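# Set the shelf board on the cabinet's four pegs

## Task

Place the shelf board inside the cabinet so it sits level with support from all four shelf pegs, then release it. At the end the hand and the whole arm must be outside the cabinet, with the hand roughly a centimetre or more away from the cabinet's side walls, back wall and top, and the arm must be at rest. The gripper must not be holding any loose object at the end, and the board must stay in place by itself, without the robot supporting it.

## Robot and tools

Robot: one arm with six joints (waist, shoulder, elbow, wrist pitch, wrist yaw, wrist roll) and a two-finger parallel gripper. Joint ranges in rad: waist -3.054 to 3.054, shoulder 0.000 to 3.142, elbow 0.000 to 2.356, wrist pitch -1.571 to 1.571, wrist yaw -1.571 to 1.571, wrist roll -3.142 to 3.142. Load limits in N m: waist 18.2, shoulder 22.5, elbow 22.4, wrist pitch 5.92, wrist yaw 5.9, wrist roll 5.54; a carried object's weight adds load. Hitting a limit freezes the arm for 10 s and drops the rest of that call.

Frames. Scene frame: origin on the tabletop under the arm's base, +z up, +y to the left when facing along +x. The base itself may sit tilted. Gripper frame: fingers extend along its +x, and they open and close along its y. The reported hand point lies between the finger pads, 3 to 4 cm short of the tips, and its printed position can be off, more so at long reach.

execute_actions(actions): actions is a list of actions; each action is a table of 0 to 15 rows, and each row is 7 numbers in [-1, 1]: dx, dy, dz, rx, ry, rz, opening. One row lasts one control step (1/30 s); an action always spans 15 steps, repeating its final row if shorter. dx..rz are an offset, in the gripper's own axes, from the gripper's measured pose at the start of that action (for a call's first action, the pose in the latest result of this scene). Every row refers back to that same start pose, not to the row before. Scale: 1.0 equals 0.6 m for dx, dy, dz and 180 degrees for the rotation; rx, ry, rz form a single rotation vector. opening is absolute, not an offset: +1 is fully open (0.088 m), about -0.80 is where empty fingers touch, below that changes nothing. Allow at least 0.5 s for a full close. An empty list just returns the current state and images.

Per step the command is clipped to 70 mm and 16 degrees from the measured pose, so large offsets need several actions; after an action the arm continues only up to the last clipped pose. Friction can leave the hand short or slightly tilted, and tiny offsets may do nothing, so check the pose after each motion and correct tilt.

move(target, speed, blocking): target is one 7-number row with the same meaning, an offset in gripper axes from the pose in this scene's latest result that shows one, plus an absolute opening sent at the start. The hand follows a straight path lasting 0.5 to 10 s (cut off at 10 s), turning the short way. speed is the path's top speed in m/s, 0.002 to 0.5, default 0.25; rotation is capped at twice that in rad/s. The path ignores obstacles; the hand lags, may wander and may exceed speed near full reach. Faster contact and aiming further past a surface both press harder. blocking=false returns after 0.5 s while motion continues; until a result shows the move has ended, other moves and execute_actions are refused, so use wait or stop. The extra move: line reports the ending (done, off_target, moving, held, fault), the distance to target and limits (paced: the sent pose was clipped; held: some steps were blocked, after which the arm may lunge faster than speed).

wait(seconds): 0 to 10; lets time pass holding the last command, returning early if a running move finishes. stop(): brakes a running move (needs room, more when fast); fingers keep moving. zoom_image(camera, region): camera is cam_low (fixed) or cam_wrist (on the hand); region is [x0, y0, x1, y1] in pixels from the top-left, at most 504 by 504. finished_scene(scene): pass the current scene's number to end it for good; only call it once the board rests by itself and the arm is clear and still.

Results: end_effector_position (m) and end_effector_quat_wxyz in the scene frame, linear and angular velocities, Joint positions and Joint velocities in the joint order above followed by the finger-pad gap (m), grip_measured (measured opening on the command scale; readings may be off by about 1 mm throughout), Hand target (pose the controller is now driving to), a pose unreachable line if the clearance check altered or blocked a command (the base mount counts as arm), MOTOR HOT from 50 °C, and OVER-TEMPERATURE FAULT at 95 °C, when the arm is held until cool and may lose power. Both cameras give 504x504 images, cam_low first; calibration is given per camera and may be slightly off.

Gripping: to keep hold, command an opening clearly below grip_measured; a larger gap means a harder squeeze, up to about 34 N per pad. Fast closes can squeeze harder. Occasional external tugs may act on the held board or push loose items.

Avoid: dropping the board, knocking anything off the table, fast or forceful contact with the cabinet, pressing far past contact, holding loads long enough to overheat, and leaving the fingers closed on the board or the hand inside the cabinet at the end.

Each tool is called after "Request:" by a JSON object that holds its "api" and its "payload".

## Session

I'll start by looking at the current state.

Request:
{"api": "execute_actions", "payload": {"actions": []}}

Scene clock: 0.00 s.
end_effector_position=(+0.1923, -0.4593, +0.1185) grip_measured=+0.848 end_effector_quat_wxyz=(+0.600, +0.615, +0.141, -0.491) end_effector_velocity=(-0.004, +0.004, -0.006) end_effector_angular_velocity=(+0.023, +0.020, -0.003)
Joint positions: [-0.916  1.069  1.231 -0.428  0.182  0.705  0.081]
Joint velocities: [-0.007 -0.002 -0.007 -0.022  0.007  0.007  0.   ]
Heat: hottest shoulder 26 °C (+0.0 °C/min).
Hand target: +0.192, -0.459, +0.118; +0.600, +0.615, +0.141, -0.492

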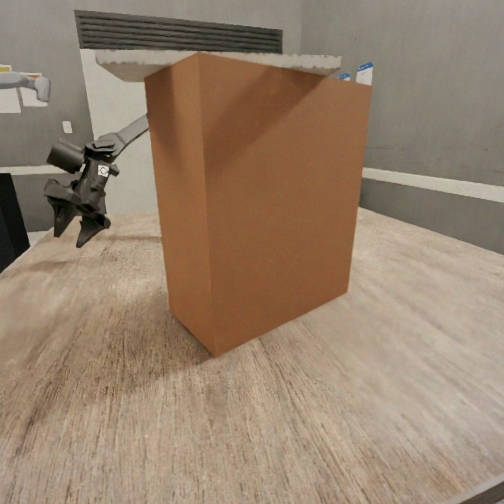

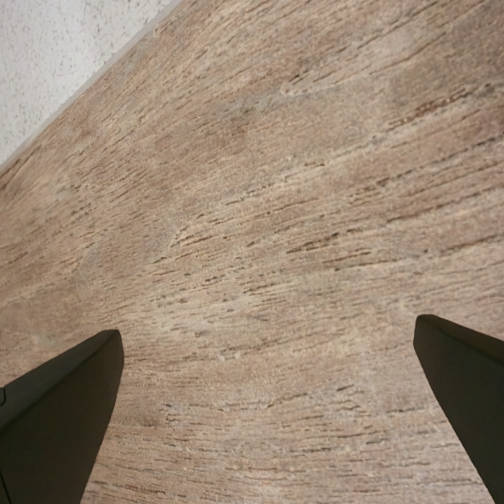

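Request:
{"api": "zoom_image", "payload": {"camera": "cam_low", "region": [60, 20, 400, 140]}}

Region (60, 20, 400, 140) of cam_low's 504x504 image, scaled by 1.482, with more detail than that image has; it fills the top 178 rows of this view, and the rest is white.

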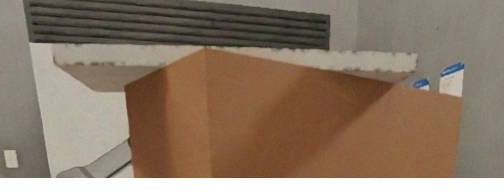

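Request:
{"api": "move", "payload": {"target": [-0.475, 0.0085, -0.3447, -0.4854, -0.0178, 0.4583, 1.0], "speed": 0.2}}

Scene clock: 126.20 s.
end_effector_position=(+0.1506, -0.1577, +0.3013) grip_measured=+1.000 end_effector_quat_wxyz=(+0.982, +0.000, +0.002, +0.189) end_effector_velocity=(-0.001, +0.001, -0.005) end_effector_angular_velocity=(-0.012, +0.027, -0.006)
Joint positions: [ 1.135  0.394  0.832 -0.864  0.863 -0.41   0.088]
Joint velocities: [ 0.037  0.012  0.007 -0.051  0.051  0.051  0.   ]
Heat: hottest shoulder 32 °C (+1.0 °C/min).
Hand target: +0.150, -0.159, +0.303; +0.982, +0.002, +0.001, +0.188
Off the commanded pose: 0.003 m, 0 deg.
move: done
camera_calibration (this result's frames):
cam_wrist: T_world_to_cam=[[0.351392, -0.935632, -0.0334235, -0.183717], [-0.312981, -0.0837492, -0.94606, 0.350474], [0.882364, 0.342899, -0.322264, 0.0958424], [0, 0, 0, 1]] pos_world=[0.0896805, -0.175403, 0.356316]

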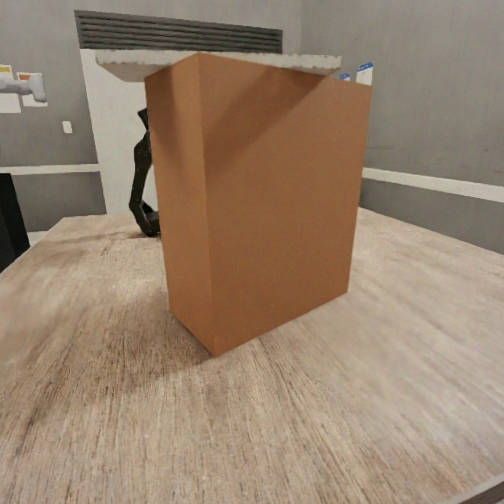

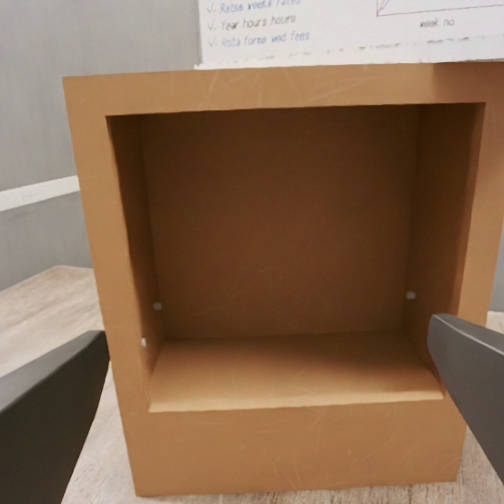

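Request:
{"api": "zoom_image", "payload": {"camera": "cam_wrist", "region": [40, 50, 300, 310]}}

Request:
{"api": "zoom_image", "payload": {"camera": "cam_wrist", "region": [90, 250, 290, 450]}}

Request:
{"api": "zoom_image", "payload": {"camera": "cam_wrist", "region": [304, 30, 504, 430]}}

Region (40, 50, 300, 310) of cam_wrist's 504x504 image, scaled by 1.938, with more detail than that image has.

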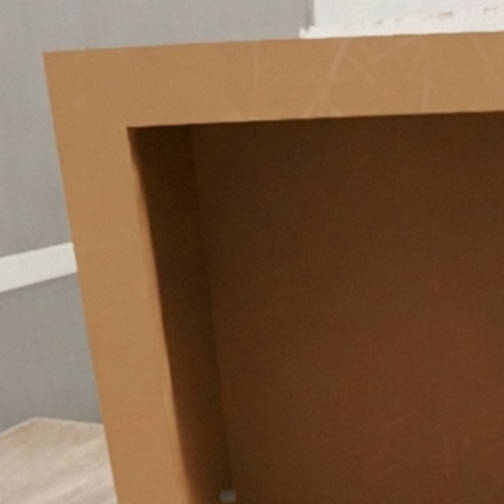

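Region (90, 250, 290, 450) of cam_wrist's 504x504 image, scaled by 2.520, with more detail than that image has.

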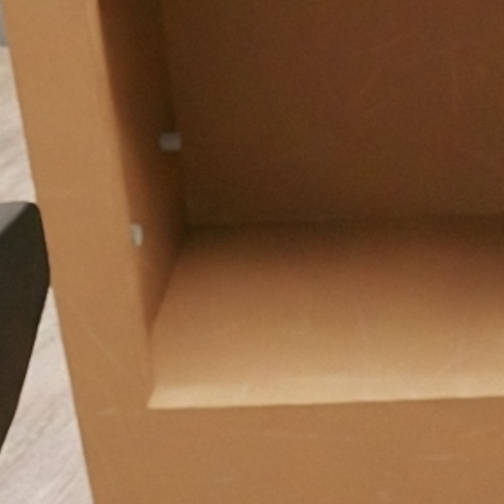

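Region (304, 30, 504, 430) of cam_wrist's 504x504 image, scaled by 1.260, with more detail than that image has.

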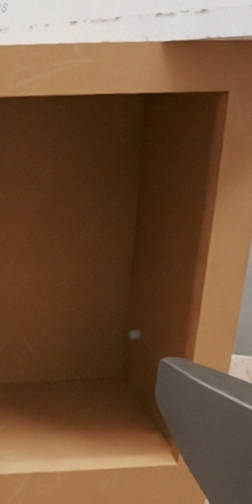

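Request:
{"api": "zoom_image", "payload": {"camera": "cam_wrist", "region": [100, 380, 504, 504]}}

Request:
{"api": "zoom_image", "payload": {"camera": "cam_low", "region": [140, 260, 380, 380]}}

Region (100, 380, 504, 504) of cam_wrist's 504x504 image, scaled by 1.248, with more detail than that image has; it fills the top 155 rows of this view, and the rest is white.

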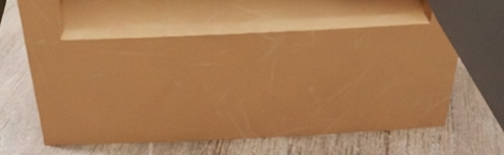

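Region (140, 260, 380, 380) of cam_low's 504x504 image, scaled by 2.100, with more detail than that image has.

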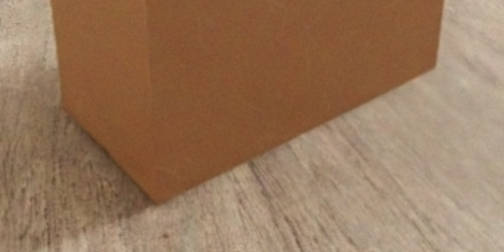

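Request:
{"api": "move", "payload": {"target": [0.222, -0.3807, 0.4155, -0.0846, 0.152, 0.3157, 1.0], "speed": 0.2}}

Scene clock: 250.53 s.
end_effector_position=(+0.3594, -0.3198, +0.5473) grip_measured=+1.000 end_effector_quat_wxyz=(+0.953, +0.006, -0.224, +0.204) end_effector_velocity=(-0.002, -0.002, -0.000) end_effector_angular_velocity=(+0.029, -0.012, +0.031)
Joint positions: [ 0.127  1.625  2.357 -0.701 -0.439 -0.763  0.088]
Joint velocities: [-0.022 -0.002 -0.002  0.007 -0.051  0.037  0.   ]
Heat: hottest shoulder 31 °C (-1.0 °C/min).
Hand target: +0.361, -0.320, +0.547; +0.953, +0.009, -0.225, +0.205
Off the commanded pose: 0.003 m, 76 deg; orientation clipped at the last step of the last action.
joint sent to its limit — the command would take joint 3 (elbow) past its upper limit, so that joint was sent only as far as its limit.
move: off_target; limits=paced
camera_calibration (this result's frames):
cam_wrist: T_world_to_cam=[[0.387746, -0.920779, 0.0426565, -0.45049], [0.127712, 0.00783433, -0.99178, 0.5309], [0.912876, 0.390006, 0.120632, -0.191832], [0, 0, 0, 1]] pos_world=[0.281993, -0.344145, 0.568893]

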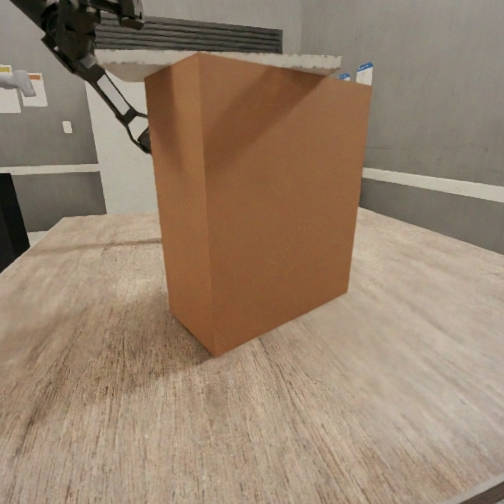

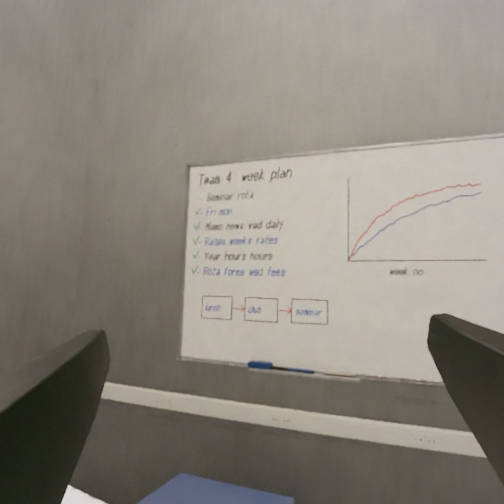

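Request:
{"api": "move", "payload": {"target": [-0.0333, 0.2932, -0.1012, 0.0194, 0.2543, -0.133, 1.0], "speed": 0.2}}

Scene clock: 300.23 s.
end_effector_position=(+0.3000, -0.1575, +0.4700) grip_measured=+1.000 end_effector_quat_wxyz=(+0.984, -0.001, +0.176, +0.004) end_effector_velocity=(-0.001, +0.004, -0.004) end_effector_angular_velocity=(-0.021, +0.008, +0.032)
Joint positions: [ 0.901  1.509  1.786 -0.907  1.121 -0.235  0.088]
Joint velocities: [-0.002 -0.002 -0.007 -0.022 -0.022 -0.007  0.   ]
Heat: hottest shoulder 29 °C (-3.0 °C/min).
Hand target: +0.300, -0.158, +0.471; +0.984, +0.001, +0.176, +0.001
Off the commanded pose: 0.002 m, 1 deg.
move: done
camera_calibration (this result's frames):
cam_wrist: T_world_to_cam=[[-0.0226068, -0.999482, -0.0229052, -0.133186], [-0.626884, 0.0320191, -0.778454, 0.590506], [0.778784, -0.00323946, -0.627283, 0.138231], [0, 0, 0, 1]] pos_world=[0.259516, -0.151577, 0.543341]

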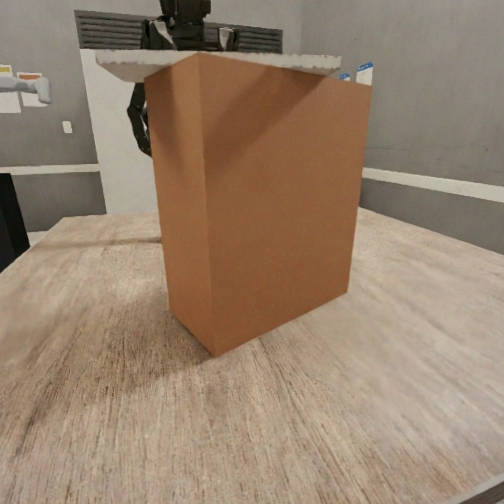

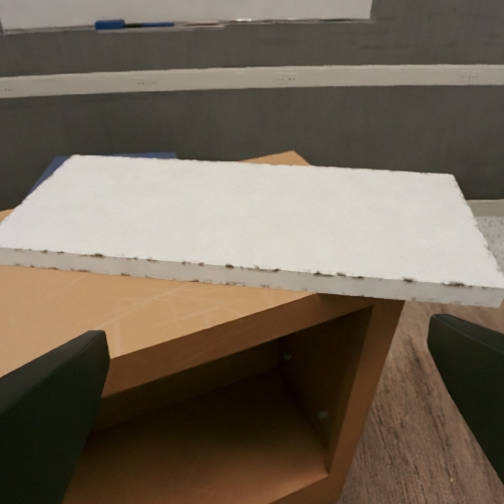

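Request:
{"api": "move", "payload": {"target": [0.0643, -0.1312, -0.0918, 0.5034, -0.1347, 0.0423, 1.0], "speed": 0.15}}

Scene clock: 372.83 s.
end_effector_position=(+0.3173, -0.2399, +0.4086) grip_measured=+1.000 end_effector_quat_wxyz=(+0.706, +0.703, -0.068, -0.063) end_effector_velocity=(+0.000, +0.001, -0.001) end_effector_angular_velocity=(-0.012, +0.002, +0.007)
Joint positions: [0.509 1.063 1.075 0.153 0.678 0.689 0.088]
Joint velocities: [-0.002 -0.002 -0.002 -0.007 -0.007 -0.007  0.   ]
Heat: hottest shoulder 29 °C (+0.0 °C/min).
Hand target: +0.317, -0.238, +0.406; +0.705, +0.703, -0.066, -0.063
Off the commanded pose: 0.005 m, 1 deg.
move: done
camera_calibration (this result's frames):
cam_wrist: T_world_to_cam=[[-0.00809015, 0.0307067, -0.999496, 0.424988], [-0.138699, 0.989832, 0.0315324, 0.300075], [0.990302, 0.138884, -0.0037489, -0.201783], [0, 0, 0, 1]] pos_world=[0.244884, -0.28205, 0.414555]

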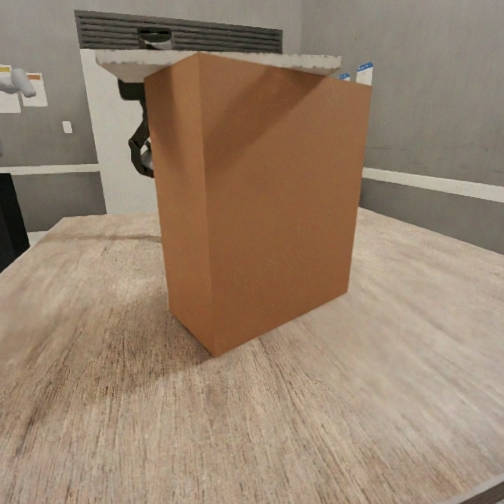

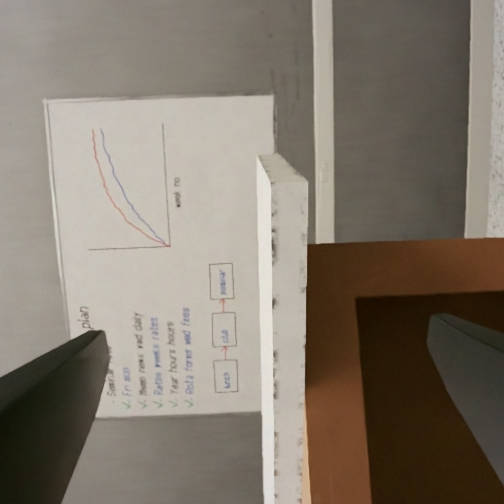

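Request:
{"api": "move", "payload": {"target": [0.075, -0.0085, 0.0217, 0, 0, 0, 1.0], "speed": 0.1}}

Scene clock: 397.27 s.
end_effector_position=(+0.3587, -0.2586, +0.4014) grip_measured=+1.000 end_effector_quat_wxyz=(+0.708, +0.701, -0.065, -0.064) end_effector_velocity=(+0.000, -0.005, +0.003) end_effector_angular_velocity=(+0.009, -0.006, -0.005)
Joint positions: [0.347 1.178 1.177 0.145 0.519 0.716 0.088]
Joint velocities: [-0.007  0.002  0.017 -0.007 -0.007  0.007  0.   ]
Heat: hottest shoulder 29 °C (+0.0 °C/min).
Hand target: +0.359, -0.261, +0.403; +0.706, +0.702, -0.067, -0.063
Off the commanded pose: 0.003 m, 0 deg.
move: done
camera_calibration (this result's frames):
cam_wrist: T_world_to_cam=[[-0.0128548, 0.025181, -0.9996, 0.419038], [-0.140956, 0.989655, 0.0267432, 0.327216], [0.989932, 0.141243, -0.00917239, -0.237285], [0, 0, 0, 1]] pos_world=[0.286406, -0.300868, 0.407944]

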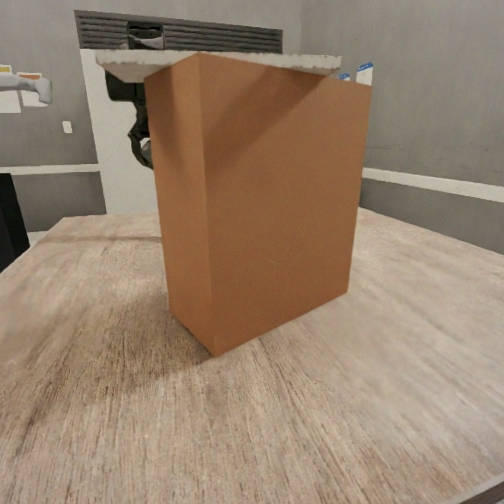

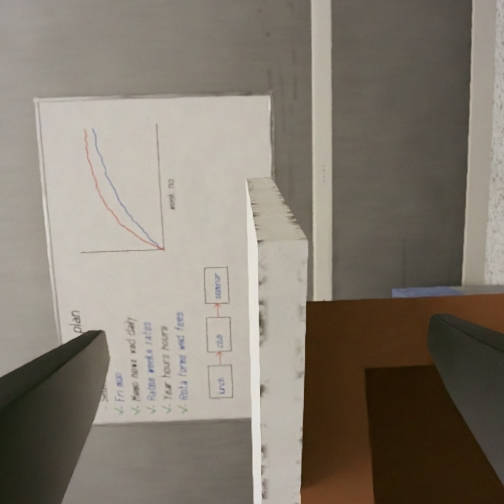

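Request:
{"api": "move", "payload": {"target": [0.0717, -0.003, 0.015, 0, 0, 0, 1.0], "speed": 0.06}}

Scene clock: 423.07 s.
end_effector_position=(+0.3984, -0.2729, +0.3977) grip_measured=+1.000 end_effector_quat_wxyz=(+0.710, +0.699, -0.063, -0.064) end_effector_velocity=(-0.001, -0.004, +0.003) end_effector_angular_velocity=(-0.020, -0.005, -0.002)
Joint positions: [0.245 1.308 1.297 0.143 0.419 0.728 0.088]
Joint velocities: [-0.002 -0.002  0.012 -0.007 -0.007 -0.022  0.   ]
Heat: hottest elbow 29 °C (+0.0 °C/min).
Hand target: +0.399, -0.275, +0.399; +0.708, +0.701, -0.065, -0.064
Off the commanded pose: 0.003 m, 0 deg.
move: done
camera_calibration (this result's frames):
cam_wrist: T_world_to_cam=[[-0.0171323, 0.0203972, -0.999645, 0.416653], [-0.143062, 0.989455, 0.0226411, 0.34954], [0.989565, 0.143399, -0.0140336, -0.271967], [0, 0, 0, 1]] pos_world=[0.326274, -0.315353, 0.404774]

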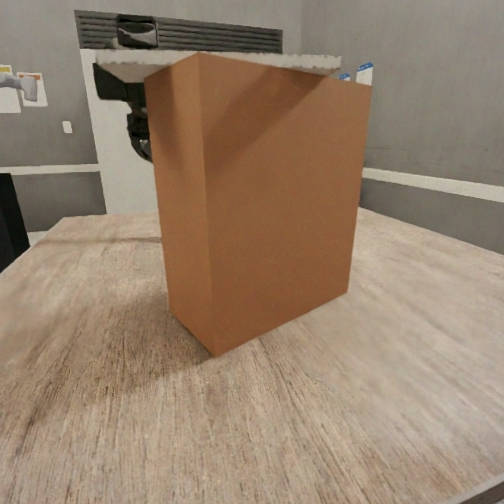

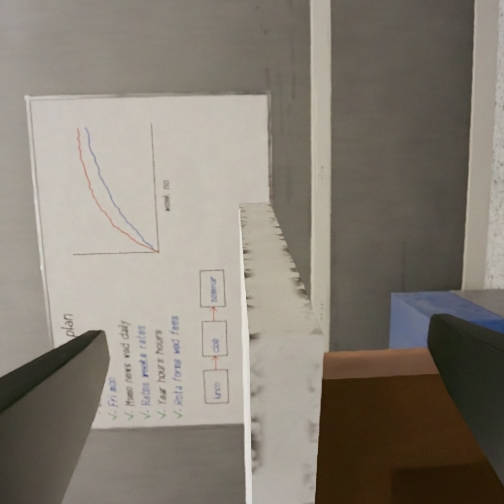

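Request:
{"api": "execute_actions", "payload": {"actions": [[[0,0,0,0,0,0,0.6],[0,0,0,0,0,0,0.4],[0,0,0,0,0,0,0.2],[0,0,0,0,0,0,0.0],[0,0,0,0,0,0,-0.2],[0,0,0,0,0,0,-0.3],[0,0,0,0,0,0,-0.4],[0,0,0,0,0,0,-0.45]],[[0,0,0,0,0,0,-0.5],[0,0,0,0,0,0,-0.55],[0,0,0,0,0,0,-0.6],[0,0,0,0,0,0,-0.65],[0,0,0,0,0,0,-0.7],[0,0,0,0,0,0,-0.75]]]}}

Scene clock: 433.50 s.
end_effector_position=(+0.3983, -0.2739, +0.3978) grip_measured=-0.490 end_effector_quat_wxyz=(+0.709, +0.700, -0.064, -0.066) end_effector_velocity=(-0.002, -0.003, +0.002) end_effector_angular_velocity=(-0.005, -0.011, -0.005)
Joint positions: [0.244 1.308 1.298 0.143 0.421 0.729 0.015]
Joint velocities: [-0.002 -0.007 -0.002  0.007 -0.007 -0.007 -0.   ]
Heat: hottest elbow 30 °C (+1.0 °C/min).
Hand target: +0.398, -0.274, +0.398; +0.709, +0.699, -0.064, -0.066
Off the commanded pose: 0.000 m, 0 deg.
camera_calibration (this result's frames):
cam_wrist: T_world_to_cam=[[-0.0176738, 0.0226444, -0.999587, 0.417511], [-0.140216, 0.989808, 0.0249021, 0.348493], [0.989963, 0.140599, -0.0143186, -0.272529], [0, 0, 0, 1]] pos_world=[0.326037, -0.316078, 0.404758]

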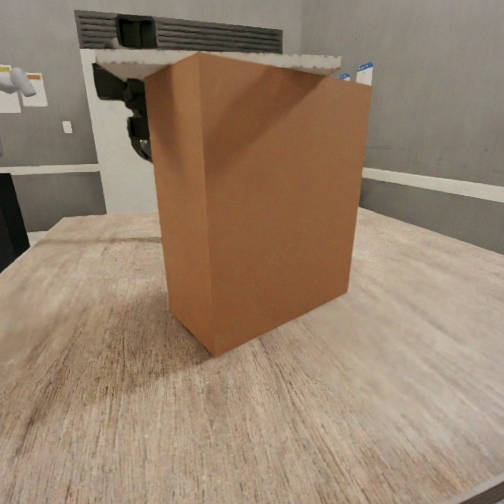

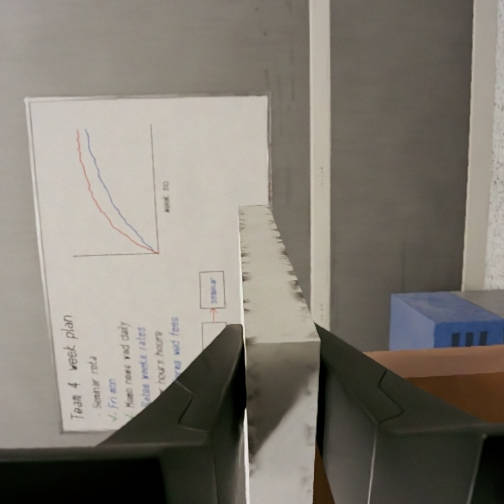

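Request:
{"api": "move", "payload": {"target": [-0.012, 0.0067, 0.0075, 0, 0.179, 0, -0.75], "speed": 0.06}}

Scene clock: 457.00 s.
end_effector_position=(+0.3897, -0.2781, +0.4001) grip_measured=-0.494 end_effector_quat_wxyz=(+0.697, +0.693, +0.134, +0.126) end_effector_velocity=(-0.001, -0.001, -0.002) end_effector_angular_velocity=(-0.006, +0.006, +0.009)
Joint positions: [ 0.022  1.417  1.776 -0.635 -0.182  0.769  0.015]
Joint velocities: [-0.007  0.002  0.012 -0.022 -0.007 -0.007 -0.   ]
Heat: hottest elbow 30 °C (+1.0 °C/min).
Hand target: +0.390, -0.277, +0.401; +0.698, +0.691, +0.135, +0.131
Off the commanded pose: 0.002 m, 1 deg.
move: done
camera_calibration (this result's frames):
cam_wrist: T_world_to_cam=[[-0.0401705, 0.0155187, -0.999072, 0.426306], [-0.638151, 0.768993, 0.0376035, 0.478936], [0.768863, 0.639069, -0.0209875, -0.0358998], [0, 0, 0, 1]] pos_world=[0.35036, -0.351971, 0.407148]

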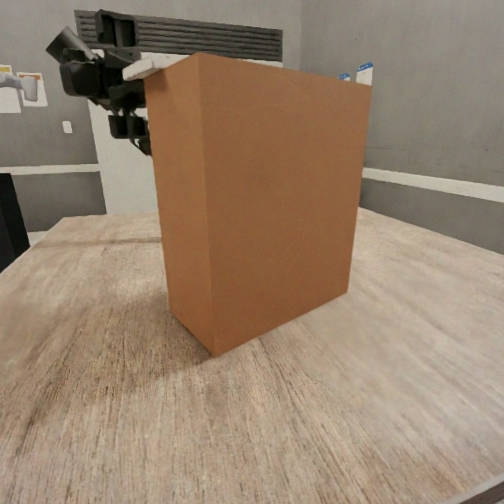

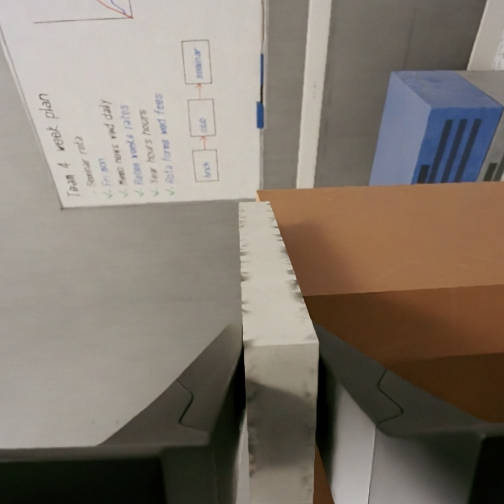

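Request:
{"api": "execute_actions", "payload": {"actions": [[[0,-0.002,0,0,0,0,-0.75],[0,-0.003,0,0,0,0,-0.75],[0,-0.004,0,0,0,0,-0.75]],[[0,0,0,0,0,0,-0.5],[0,0,0,0,0,0,-0.4],[0,0,0,0,0,0,-0.3],[0,0,0,0,0,0,-0.1],[0,0,0,0,0,0,0.1],[0,0,0,0,0,0,0.3]]]}}

Scene clock: 479.13 s.
end_effector_position=(+0.3901, -0.2785, +0.3995) grip_measured=+0.291 end_effector_quat_wxyz=(+0.697, +0.694, +0.133, +0.127) end_effector_velocity=(-0.001, -0.000, -0.002) end_effector_angular_velocity=(-0.005, +0.003, +0.005)
Joint positions: [ 0.018  1.418  1.776 -0.633 -0.188  0.769  0.053]
Joint velocities: [-0.007 -0.002 -0.002 -0.007 -0.007 -0.007  0.005]
Heat: hottest elbow 30 °C (+1.0 °C/min).
Hand target: +0.390, -0.278, +0.400; +0.697, +0.693, +0.133, +0.128
Off the commanded pose: 0.001 m, 0 deg.
camera_calibration (this result's frames):
cam_wrist: T_world_to_cam=[[-0.0383983, 0.0168322, -0.999121, 0.425458], [-0.638791, 0.768466, 0.0374965, 0.479754], [0.768421, 0.639669, -0.0187555, -0.0365278], [0, 0, 0, 1]] pos_world=[0.350868, -0.35247, 0.40641]

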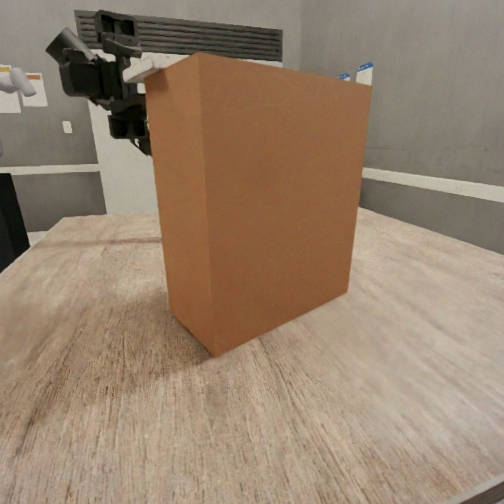

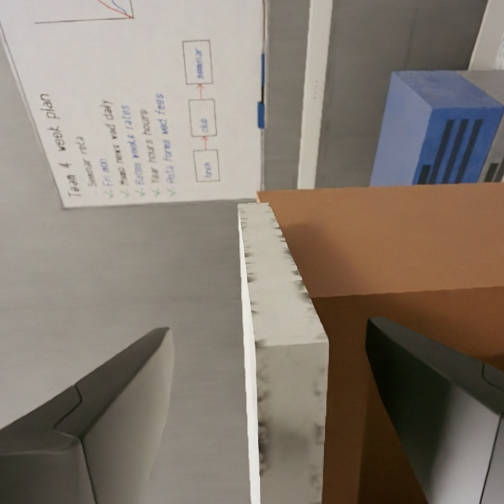

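Request:
{"api": "move", "payload": {"target": [-0.3, 0.05, -0.2167, -0.5, 0, 0, 0.3], "speed": 0.12}}

Scene clock: 542.70 s.
end_effector_position=(+0.1757, -0.2168, +0.4338) grip_measured=+0.300 end_effector_quat_wxyz=(+0.982, -0.004, +0.008, +0.188) end_effector_velocity=(-0.003, +0.001, -0.002) end_effector_angular_velocity=(-0.010, -0.001, +0.010)
Joint positions: [ 1.093  0.922  1.509 -1.011  0.832 -0.429  0.054]
Joint velocities: [ 0.017 -0.002  0.002 -0.022  0.007  0.007  0.   ]
Heat: hottest shoulder 29 °C (-1.0 °C/min).
Hand target: +0.174, -0.221, +0.434; +0.983, -0.002, +0.006, +0.185
Off the commanded pose: 0.006 m, 1 deg.
move: done
camera_calibration (this result's frames):
cam_wrist: T_world_to_cam=[[0.349468, -0.936566, -0.0267697, -0.246193], [-0.32236, -0.0933596, -0.942002, 0.476466], [0.879748, 0.337829, -0.334538, 0.141413], [0, 0, 0, 1]] pos_world=[0.115222, -0.233866, 0.489549]

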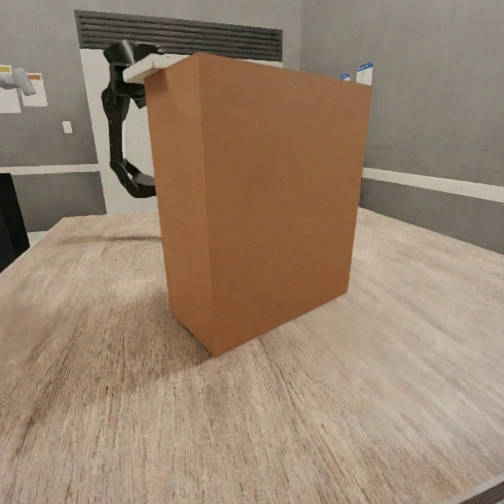

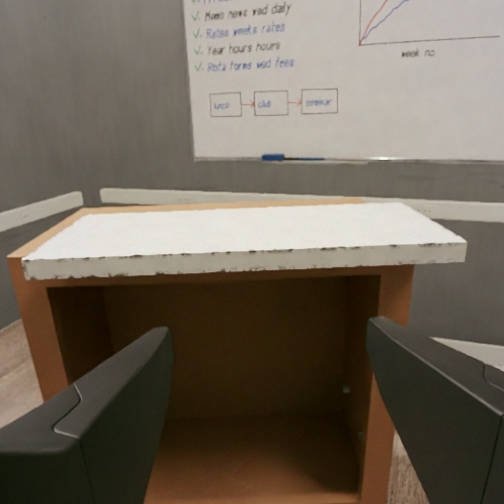

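Request:
{"api": "zoom_image", "payload": {"camera": "cam_wrist", "region": [0, 190, 200, 330]}}

Request:
{"api": "zoom_image", "payload": {"camera": "cam_wrist", "region": [304, 190, 504, 330]}}

Region (0, 190, 200, 330) of cam_wrist's 504x504 image, scaled by 2.520, with more detail than that image has; it fills the top 353 rows of this view, and the rest is white.

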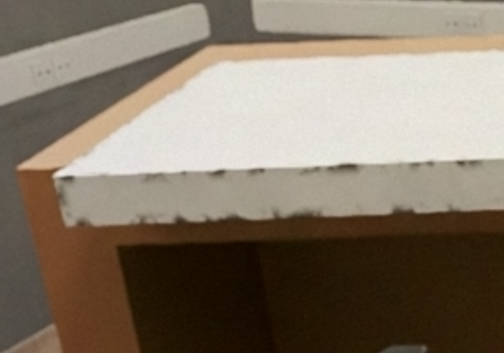

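Region (304, 190, 504, 330) of cam_wrist's 504x504 image, scaled by 2.520, with more detail than that image has; it fills the top 353 rows of this view, and the rest is white.

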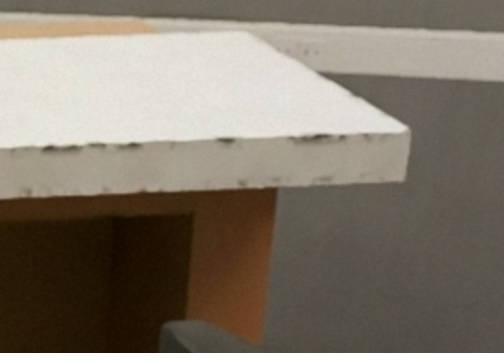

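Request:
{"api": "move", "payload": {"target": [0.2167, 0.0117, -0.058, 0.5, 0, 0, 0.6], "speed": 0.12}}

Scene clock: 608.83 s.
end_effector_position=(+0.2929, -0.1684, +0.3997) grip_measured=+0.600 end_effector_quat_wxyz=(+0.698, +0.692, +0.130, +0.128) end_effector_velocity=(+0.000, +0.003, -0.002) end_effector_angular_velocity=(+0.016, +0.013, +0.011)
Joint positions: [ 0.501  1.032  1.194 -0.439  0.276  0.893  0.068]
Joint velocities: [-0.002  0.002 -0.002 -0.007 -0.007  0.022  0.   ]
Heat: hottest shoulder 31 °C (+1.0 °C/min).
Hand target: +0.295, -0.164, +0.396; +0.698, +0.692, +0.137, +0.127
Off the commanded pose: 0.006 m, 1 deg.
move: done
camera_calibration (this result's frames):
cam_wrist: T_world_to_cam=[[-0.0322637, 0.0133455, -0.99939, 0.417763], [-0.637111, 0.770155, 0.0308524, 0.335425], [0.770097, 0.637718, -0.0163455, -0.0340488], [0, 0, 0, 1]] pos_world=[0.253402, -0.242191, 0.406603]

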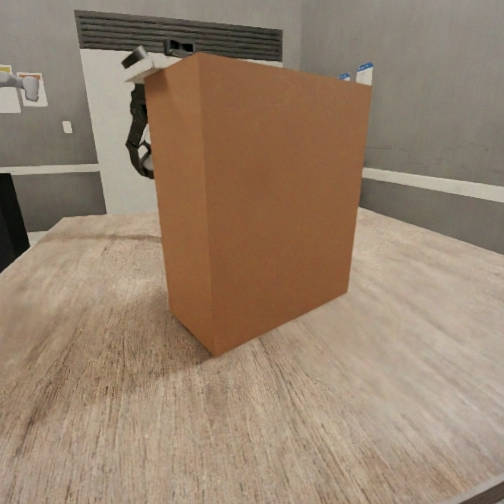

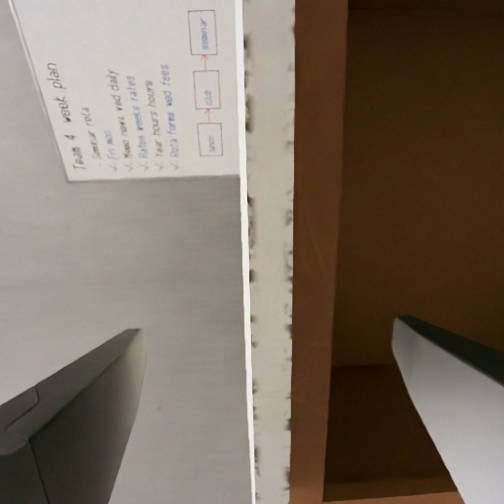

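Request:
{"api": "move", "payload": {"target": [0.1133, -0.004, -0.007, 0, 0, 0, 0.6], "speed": 0.06}}

Scene clock: 627.77 s.
end_effector_position=(+0.3542, -0.1371, +0.3936) grip_measured=+0.600 end_effector_quat_wxyz=(+0.698, +0.692, +0.135, +0.127) end_effector_velocity=(-0.001, -0.002, +0.002) end_effector_angular_velocity=(-0.004, -0.007, +0.003)
Joint positions: [ 0.434  1.231  1.196 -0.245  0.212  0.878  0.068]
Joint velocities: [-0.002 -0.002  0.007 -0.007 -0.007 -0.007 -0.   ]
Heat: hottest shoulder 30 °C (-1.0 °C/min).
Hand target: +0.355, -0.140, +0.396; +0.698, +0.692, +0.130, +0.128
Off the commanded pose: 0.004 m, 1 deg.
move: done
camera_calibration (this result's frames):
cam_wrist: T_world_to_cam=[[-0.0397374, 0.0118011, -0.99914, 0.415563], [-0.640249, 0.767391, 0.0345275, 0.349881], [0.767139, 0.641071, -0.0229385, -0.0971612], [0, 0, 0, 1]] pos_world=[0.315061, -0.211113, 0.400897]

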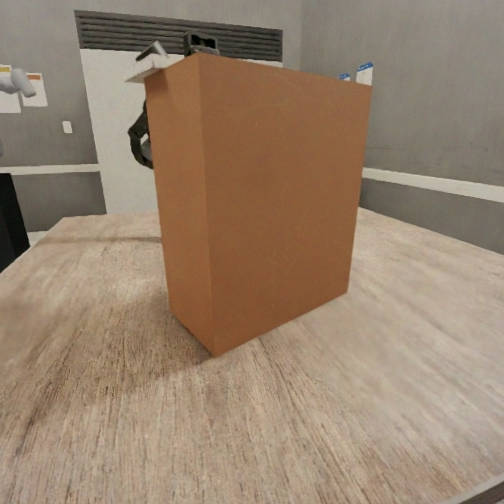

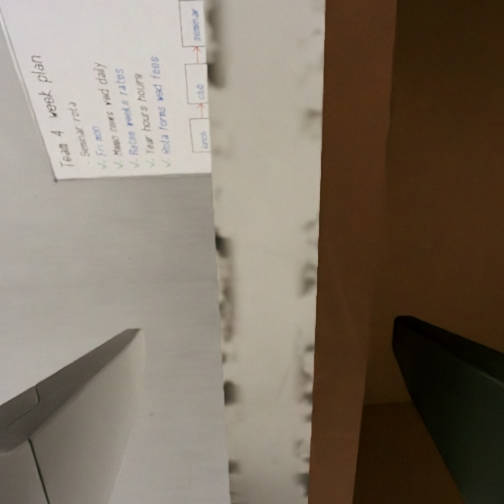

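Request:
{"api": "move", "payload": {"target": [0.0, 0.0065, 0.006, 0, 0, 0, 0.6], "speed": 0.03}}

Scene clock: 638.93 s.
end_effector_position=(+0.3546, -0.1388, +0.3955) grip_measured=+0.600 end_effector_quat_wxyz=(+0.698, +0.691, +0.136, +0.126) end_effector_velocity=(-0.001, -0.000, +0.000) end_effector_angular_velocity=(-0.020, -0.009, +0.006)
Joint positions: [ 0.433  1.236  1.212 -0.259  0.212  0.877  0.068]
Joint velocities: [-0.002 -0.002  0.002 -0.007 -0.007 -0.022 -0.   ]
Heat: hottest shoulder 30 °C (-1.0 °C/min).
Hand target: +0.356, -0.140, +0.397; +0.698, +0.692, +0.135, +0.126
Off the commanded pose: 0.003 m, 0 deg.
move: done
camera_calibration (this result's frames):
cam_wrist: T_world_to_cam=[[-0.04159, 0.01005, -0.999084, 0.417885], [-0.641664, 0.766213, 0.0344188, 0.351774], [0.765857, 0.642508, -0.0254181, -0.0947427], [0, 0, 0, 1]] pos_world=[0.31566, -0.212861, 0.402986]

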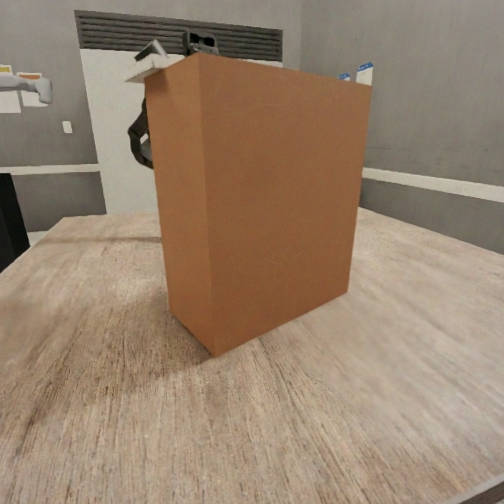

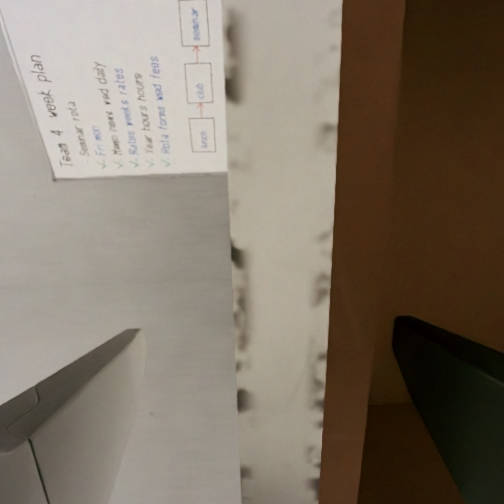

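Request:
{"api": "execute_actions", "payload": {"actions": [[[0,0,0,0,0,0,0.4],[0,0,0,0,0,0,0.2],[0,0,0,0,0,0,0.0],[0,0,0,0,0,0,-0.2],[0,0,0,0,0,0,-0.3],[0,0,0,0,0,0,-0.4],[0,0,0,0,0,0,-0.45]],[[0,0,0,0,0,0,-0.5],[0,0,0,0,0,0,-0.55],[0,0,0,0,0,0,-0.6],[0,0,0,0,0,0,-0.65],[0,0,0,0,0,0,-0.7],[0,0,0,0,0,0,-0.75],[0,0,0,0,0,0,-0.8]]]}}

Request:
{"api": "move", "payload": {"target": [0.0, 0.025, 0.0, 0, 0, 0, -0.8], "speed": 0.04}}

Scene clock: 644.77 s.
end_effector_position=(+0.3545, -0.1386, +0.3974) grip_measured=-0.491 end_effector_quat_wxyz=(+0.697, +0.693, +0.134, +0.129) end_effector_velocity=(-0.002, +0.004, -0.003) end_effector_angular_velocity=(+0.015, +0.011, +0.029)
Joint positions: [ 0.436  1.237  1.212 -0.253  0.209  0.88   0.015]
Joint velocities: [-0.002 -0.002 -0.002 -0.022 -0.022  0.022 -0.   ]
Heat: hottest shoulder 29 °C (-2.0 °C/min).
Hand target: +0.355, -0.139, +0.396; +0.698, +0.692, +0.135, +0.128
Off the commanded pose: 0.001 m, 0 deg.
camera_calibration (this result's frames):
cam_wrist: T_world_to_cam=[[-0.0355169, 0.0157939, -0.999244, 0.418511], [-0.642162, 0.765773, 0.0349285, 0.351337], [0.765746, 0.642917, -0.0170556, -0.0979797], [0, 0, 0, 1]] pos_world=[0.315507, -0.212662, 0.404252]

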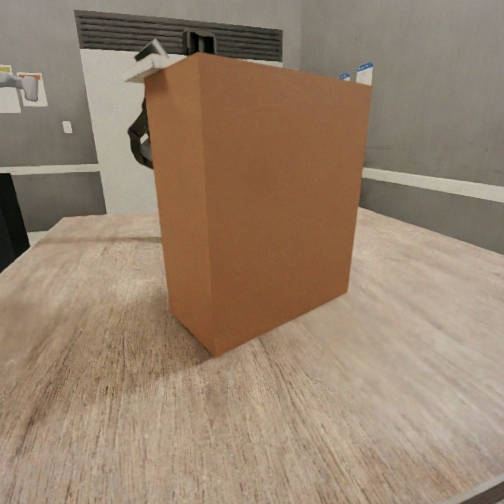

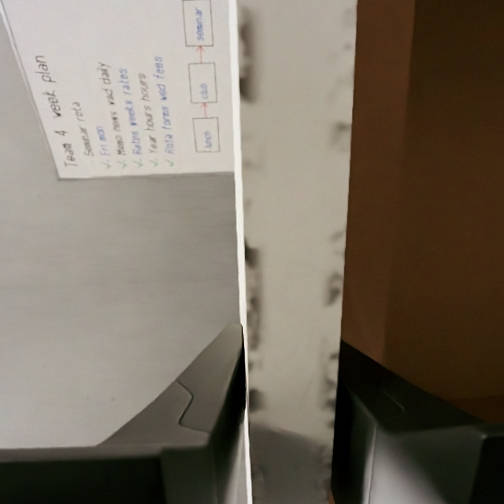

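Scene clock: 645.47 s.
end_effector_position=(+0.3562, -0.1353, +0.4030) grip_measured=-0.494 end_effector_quat_wxyz=(+0.698, +0.691, +0.143, +0.121) end_effector_velocity=(-0.001, -0.002, +0.002) end_effector_angular_velocity=(-0.017, -0.012, +0.003)
Joint positions: [ 0.463  1.265  1.256 -0.292  0.249  0.894  0.015]
Joint velocities: [-0.002 -0.002  0.007 -0.007 -0.007 -0.022 -0.   ]
Heat: hottest shoulder 29 °C (-2.0 °C/min).
Hand target: +0.354, -0.138, +0.412; +0.697, +0.693, +0.134, +0.129
Off the commanded pose: 0.010 m, 1 deg.
move: off_target
camera_calibration (this result's frames):
cam_wrist: T_world_to_cam=[[-0.0594796, 0.00720558, -0.998204, 0.431042], [-0.643049, 0.764569, 0.0438362, 0.346324], [0.763512, 0.644501, -0.0408428, -0.090685], [0, 0, 0, 1]] pos_world=[0.31758, -0.209448, 0.411382]

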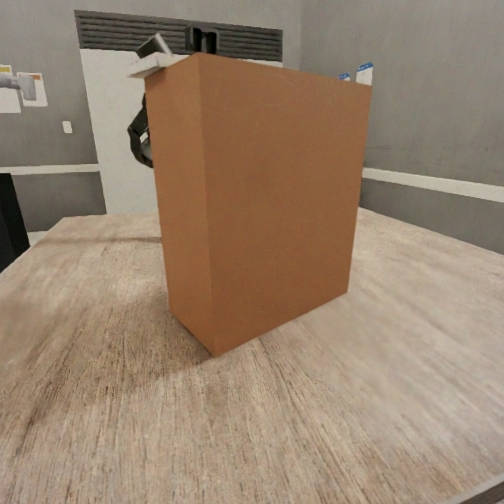

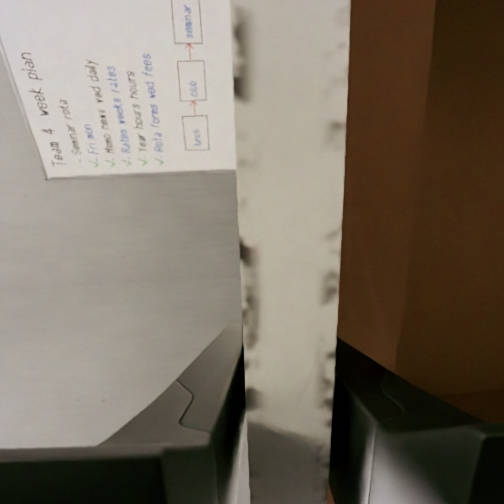

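Request:
{"api": "move", "payload": {"target": [-0.19, 0.035, 0.0, 0, 0, 0.008, -0.8], "speed": 0.08}}

Scene clock: 666.13 s.
end_effector_position=(+0.2538, -0.1711, +0.4206) grip_measured=-0.495 end_effector_quat_wxyz=(+0.703, +0.685, +0.146, +0.121) end_effector_velocity=(-0.003, -0.000, -0.002) end_effector_angular_velocity=(-0.003, +0.008, +0.005)
Joint positions: [ 0.708  1.009  1.301 -0.632  0.483  0.965  0.015]
Joint velocities: [ 0.007 -0.007  0.002 -0.022  0.007  0.007 -0.   ]
Heat: hottest elbow 31 °C (+0.0 °C/min).
Hand target: +0.250, -0.177, +0.429; +0.696, +0.693, +0.135, +0.130
Off the commanded pose: 0.010 m, 2 deg.
move: off_target
camera_calibration (this result's frames):
cam_wrist: T_world_to_cam=[[-0.0611418, -0.00856677, -0.998092, 0.440477], [-0.645917, 0.762693, 0.0330217, 0.312048], [0.760956, 0.646703, -0.0521659, 0.017071], [0, 0, 0, 1]] pos_world=[0.215498, -0.245263, 0.430223]

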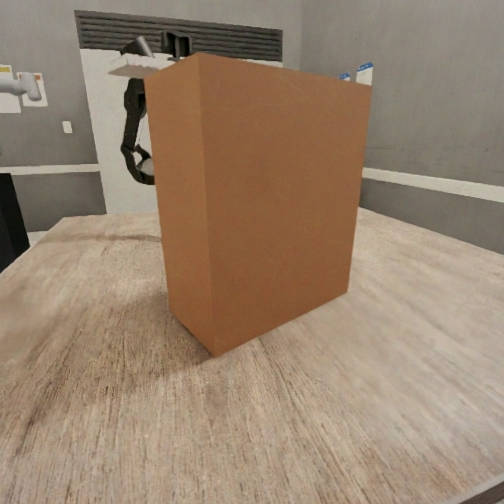

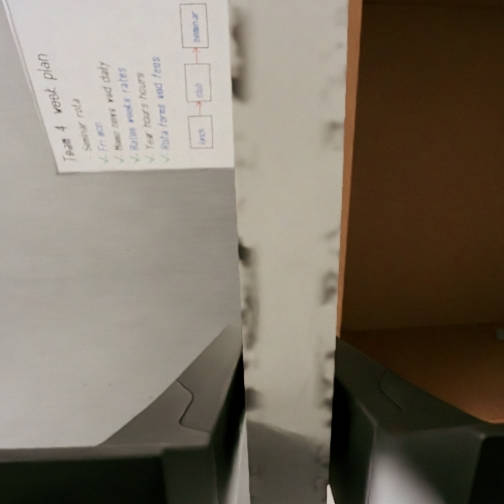

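Request:
{"api": "move", "payload": {"target": [-0.0005, -0.2438, -0.0322, -0.1605, -0.0073, 0.0229, -0.8], "speed": 0.08}}

Scene clock: 693.40 s.
end_effector_position=(+0.2431, -0.1595, +0.2681) grip_measured=-0.495 end_effector_quat_wxyz=(+0.848, +0.496, +0.091, +0.160) end_effector_velocity=(-0.001, +0.000, +0.000) end_effector_angular_velocity=(+0.013, -0.009, +0.002)
Joint positions: [ 0.02   0.586  0.664 -0.344 -0.198  0.261  0.015]
Joint velocities: [-0.012 -0.007 -0.007  0.007 -0.022  0.007  0.   ]
Heat: hottest wrist pitch 33 °C (+3.0 °C/min).
Hand target: +0.241, -0.159, +0.274; +0.849, +0.494, +0.078, +0.170
Off the commanded pose: 0.006 m, 2 deg.
move: done
camera_calibration (this result's frames):
cam_wrist: T_world_to_cam=[[0.152368, -0.436816, -0.886553, 0.137639], [-0.601055, 0.671121, -0.433971, 0.400959], [0.784549, 0.59899, -0.160293, 0.0253733], [0, 0, 0, 1]] pos_world=[0.20012, -0.224167, 0.300095]

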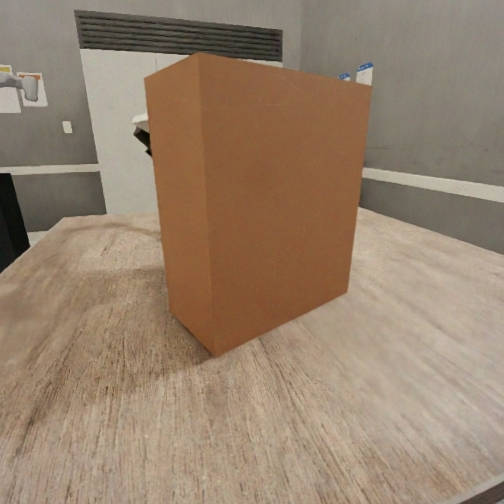

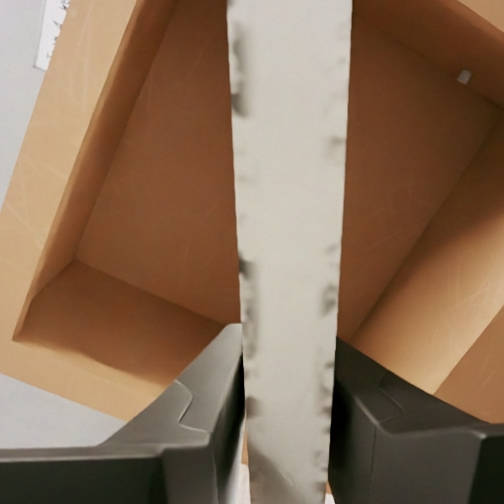

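Request:
{"api": "zoom_image", "payload": {"camera": "cam_wrist", "region": [330, 0, 504, 174]}}

Request:
{"api": "zoom_image", "payload": {"camera": "cam_wrist", "region": [0, 220, 250, 470]}}

Request:
{"api": "zoom_image", "payload": {"camera": "cam_wrist", "region": [320, 250, 504, 434]}}

Region (330, 0, 504, 174) of cam_wrist's 504x504 image, scaled by 2.897, with more detail than that image has.

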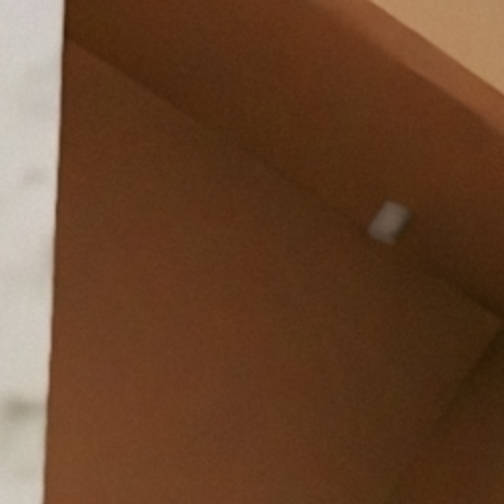

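Region (0, 220, 250, 470) of cam_wrist's 504x504 image, scaled by 2.016, with more detail than that image has.

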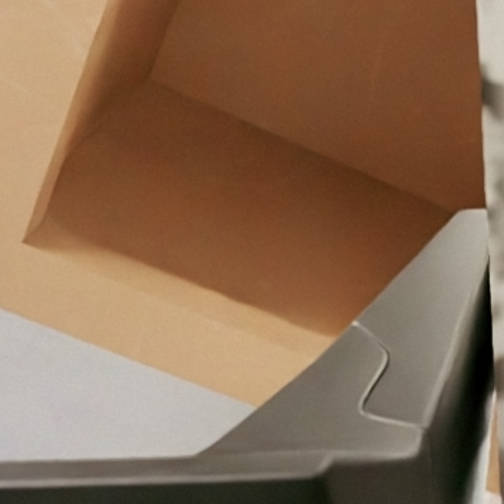

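Region (320, 250, 504, 434) of cam_wrist's 504x504 image, scaled by 2.739, with more detail than that image has.

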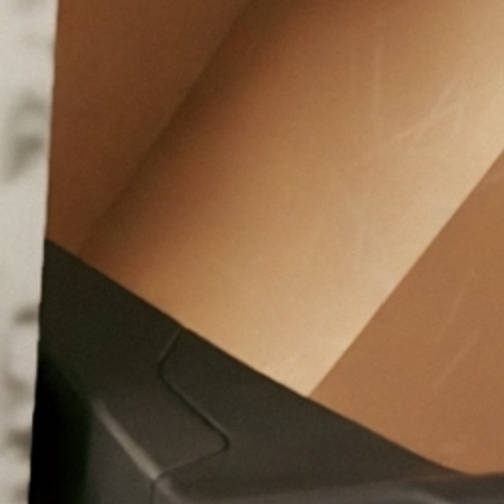

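Request:
{"api": "move", "payload": {"target": [-0.0032, -0.0165, -0.0012, -0.048, -0.0055, 0.0097, -0.8], "speed": 0.05}}

Scene clock: 811.67 s.
end_effector_position=(+0.2447, -0.1647, +0.2534) grip_measured=-0.495 end_effector_quat_wxyz=(+0.881, +0.437, +0.078, +0.166) end_effector_velocity=(-0.001, +0.001, -0.002) end_effector_angular_velocity=(-0.018, -0.003, +0.005)
Joint positions: [-0.115  0.583  0.634 -0.322 -0.329  0.087  0.015]
Joint velocities: [-0.007 -0.002 -0.002 -0.007 -0.007 -0.022  0.   ]
Heat: hottest wrist pitch 38 °C (+2.0 °C/min).
Hand target: +0.243, -0.164, +0.259; +0.882, +0.434, +0.064, +0.175
Off the commanded pose: 0.006 m, 2 deg.
move: done
camera_calibration (this result's frames):
cam_wrist: T_world_to_cam=[[0.196671, -0.545784, -0.814519, 0.0750295], [-0.572285, 0.610647, -0.547358, 0.410808], [0.796122, 0.573786, -0.192247, 0.0259971], [0, 0, 0, 1]] pos_world=[0.199646, -0.224826, 0.29097]

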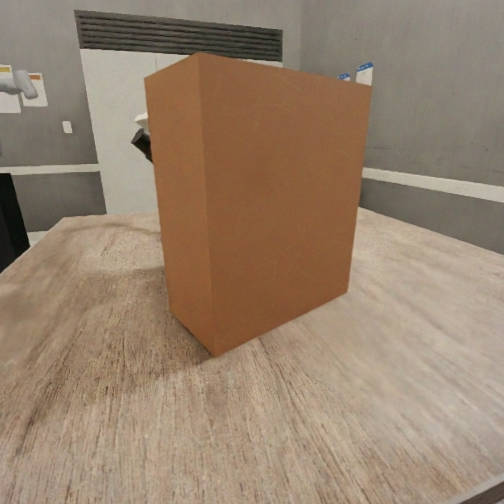

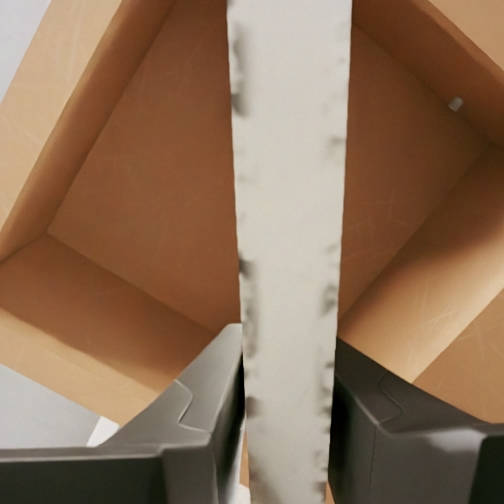

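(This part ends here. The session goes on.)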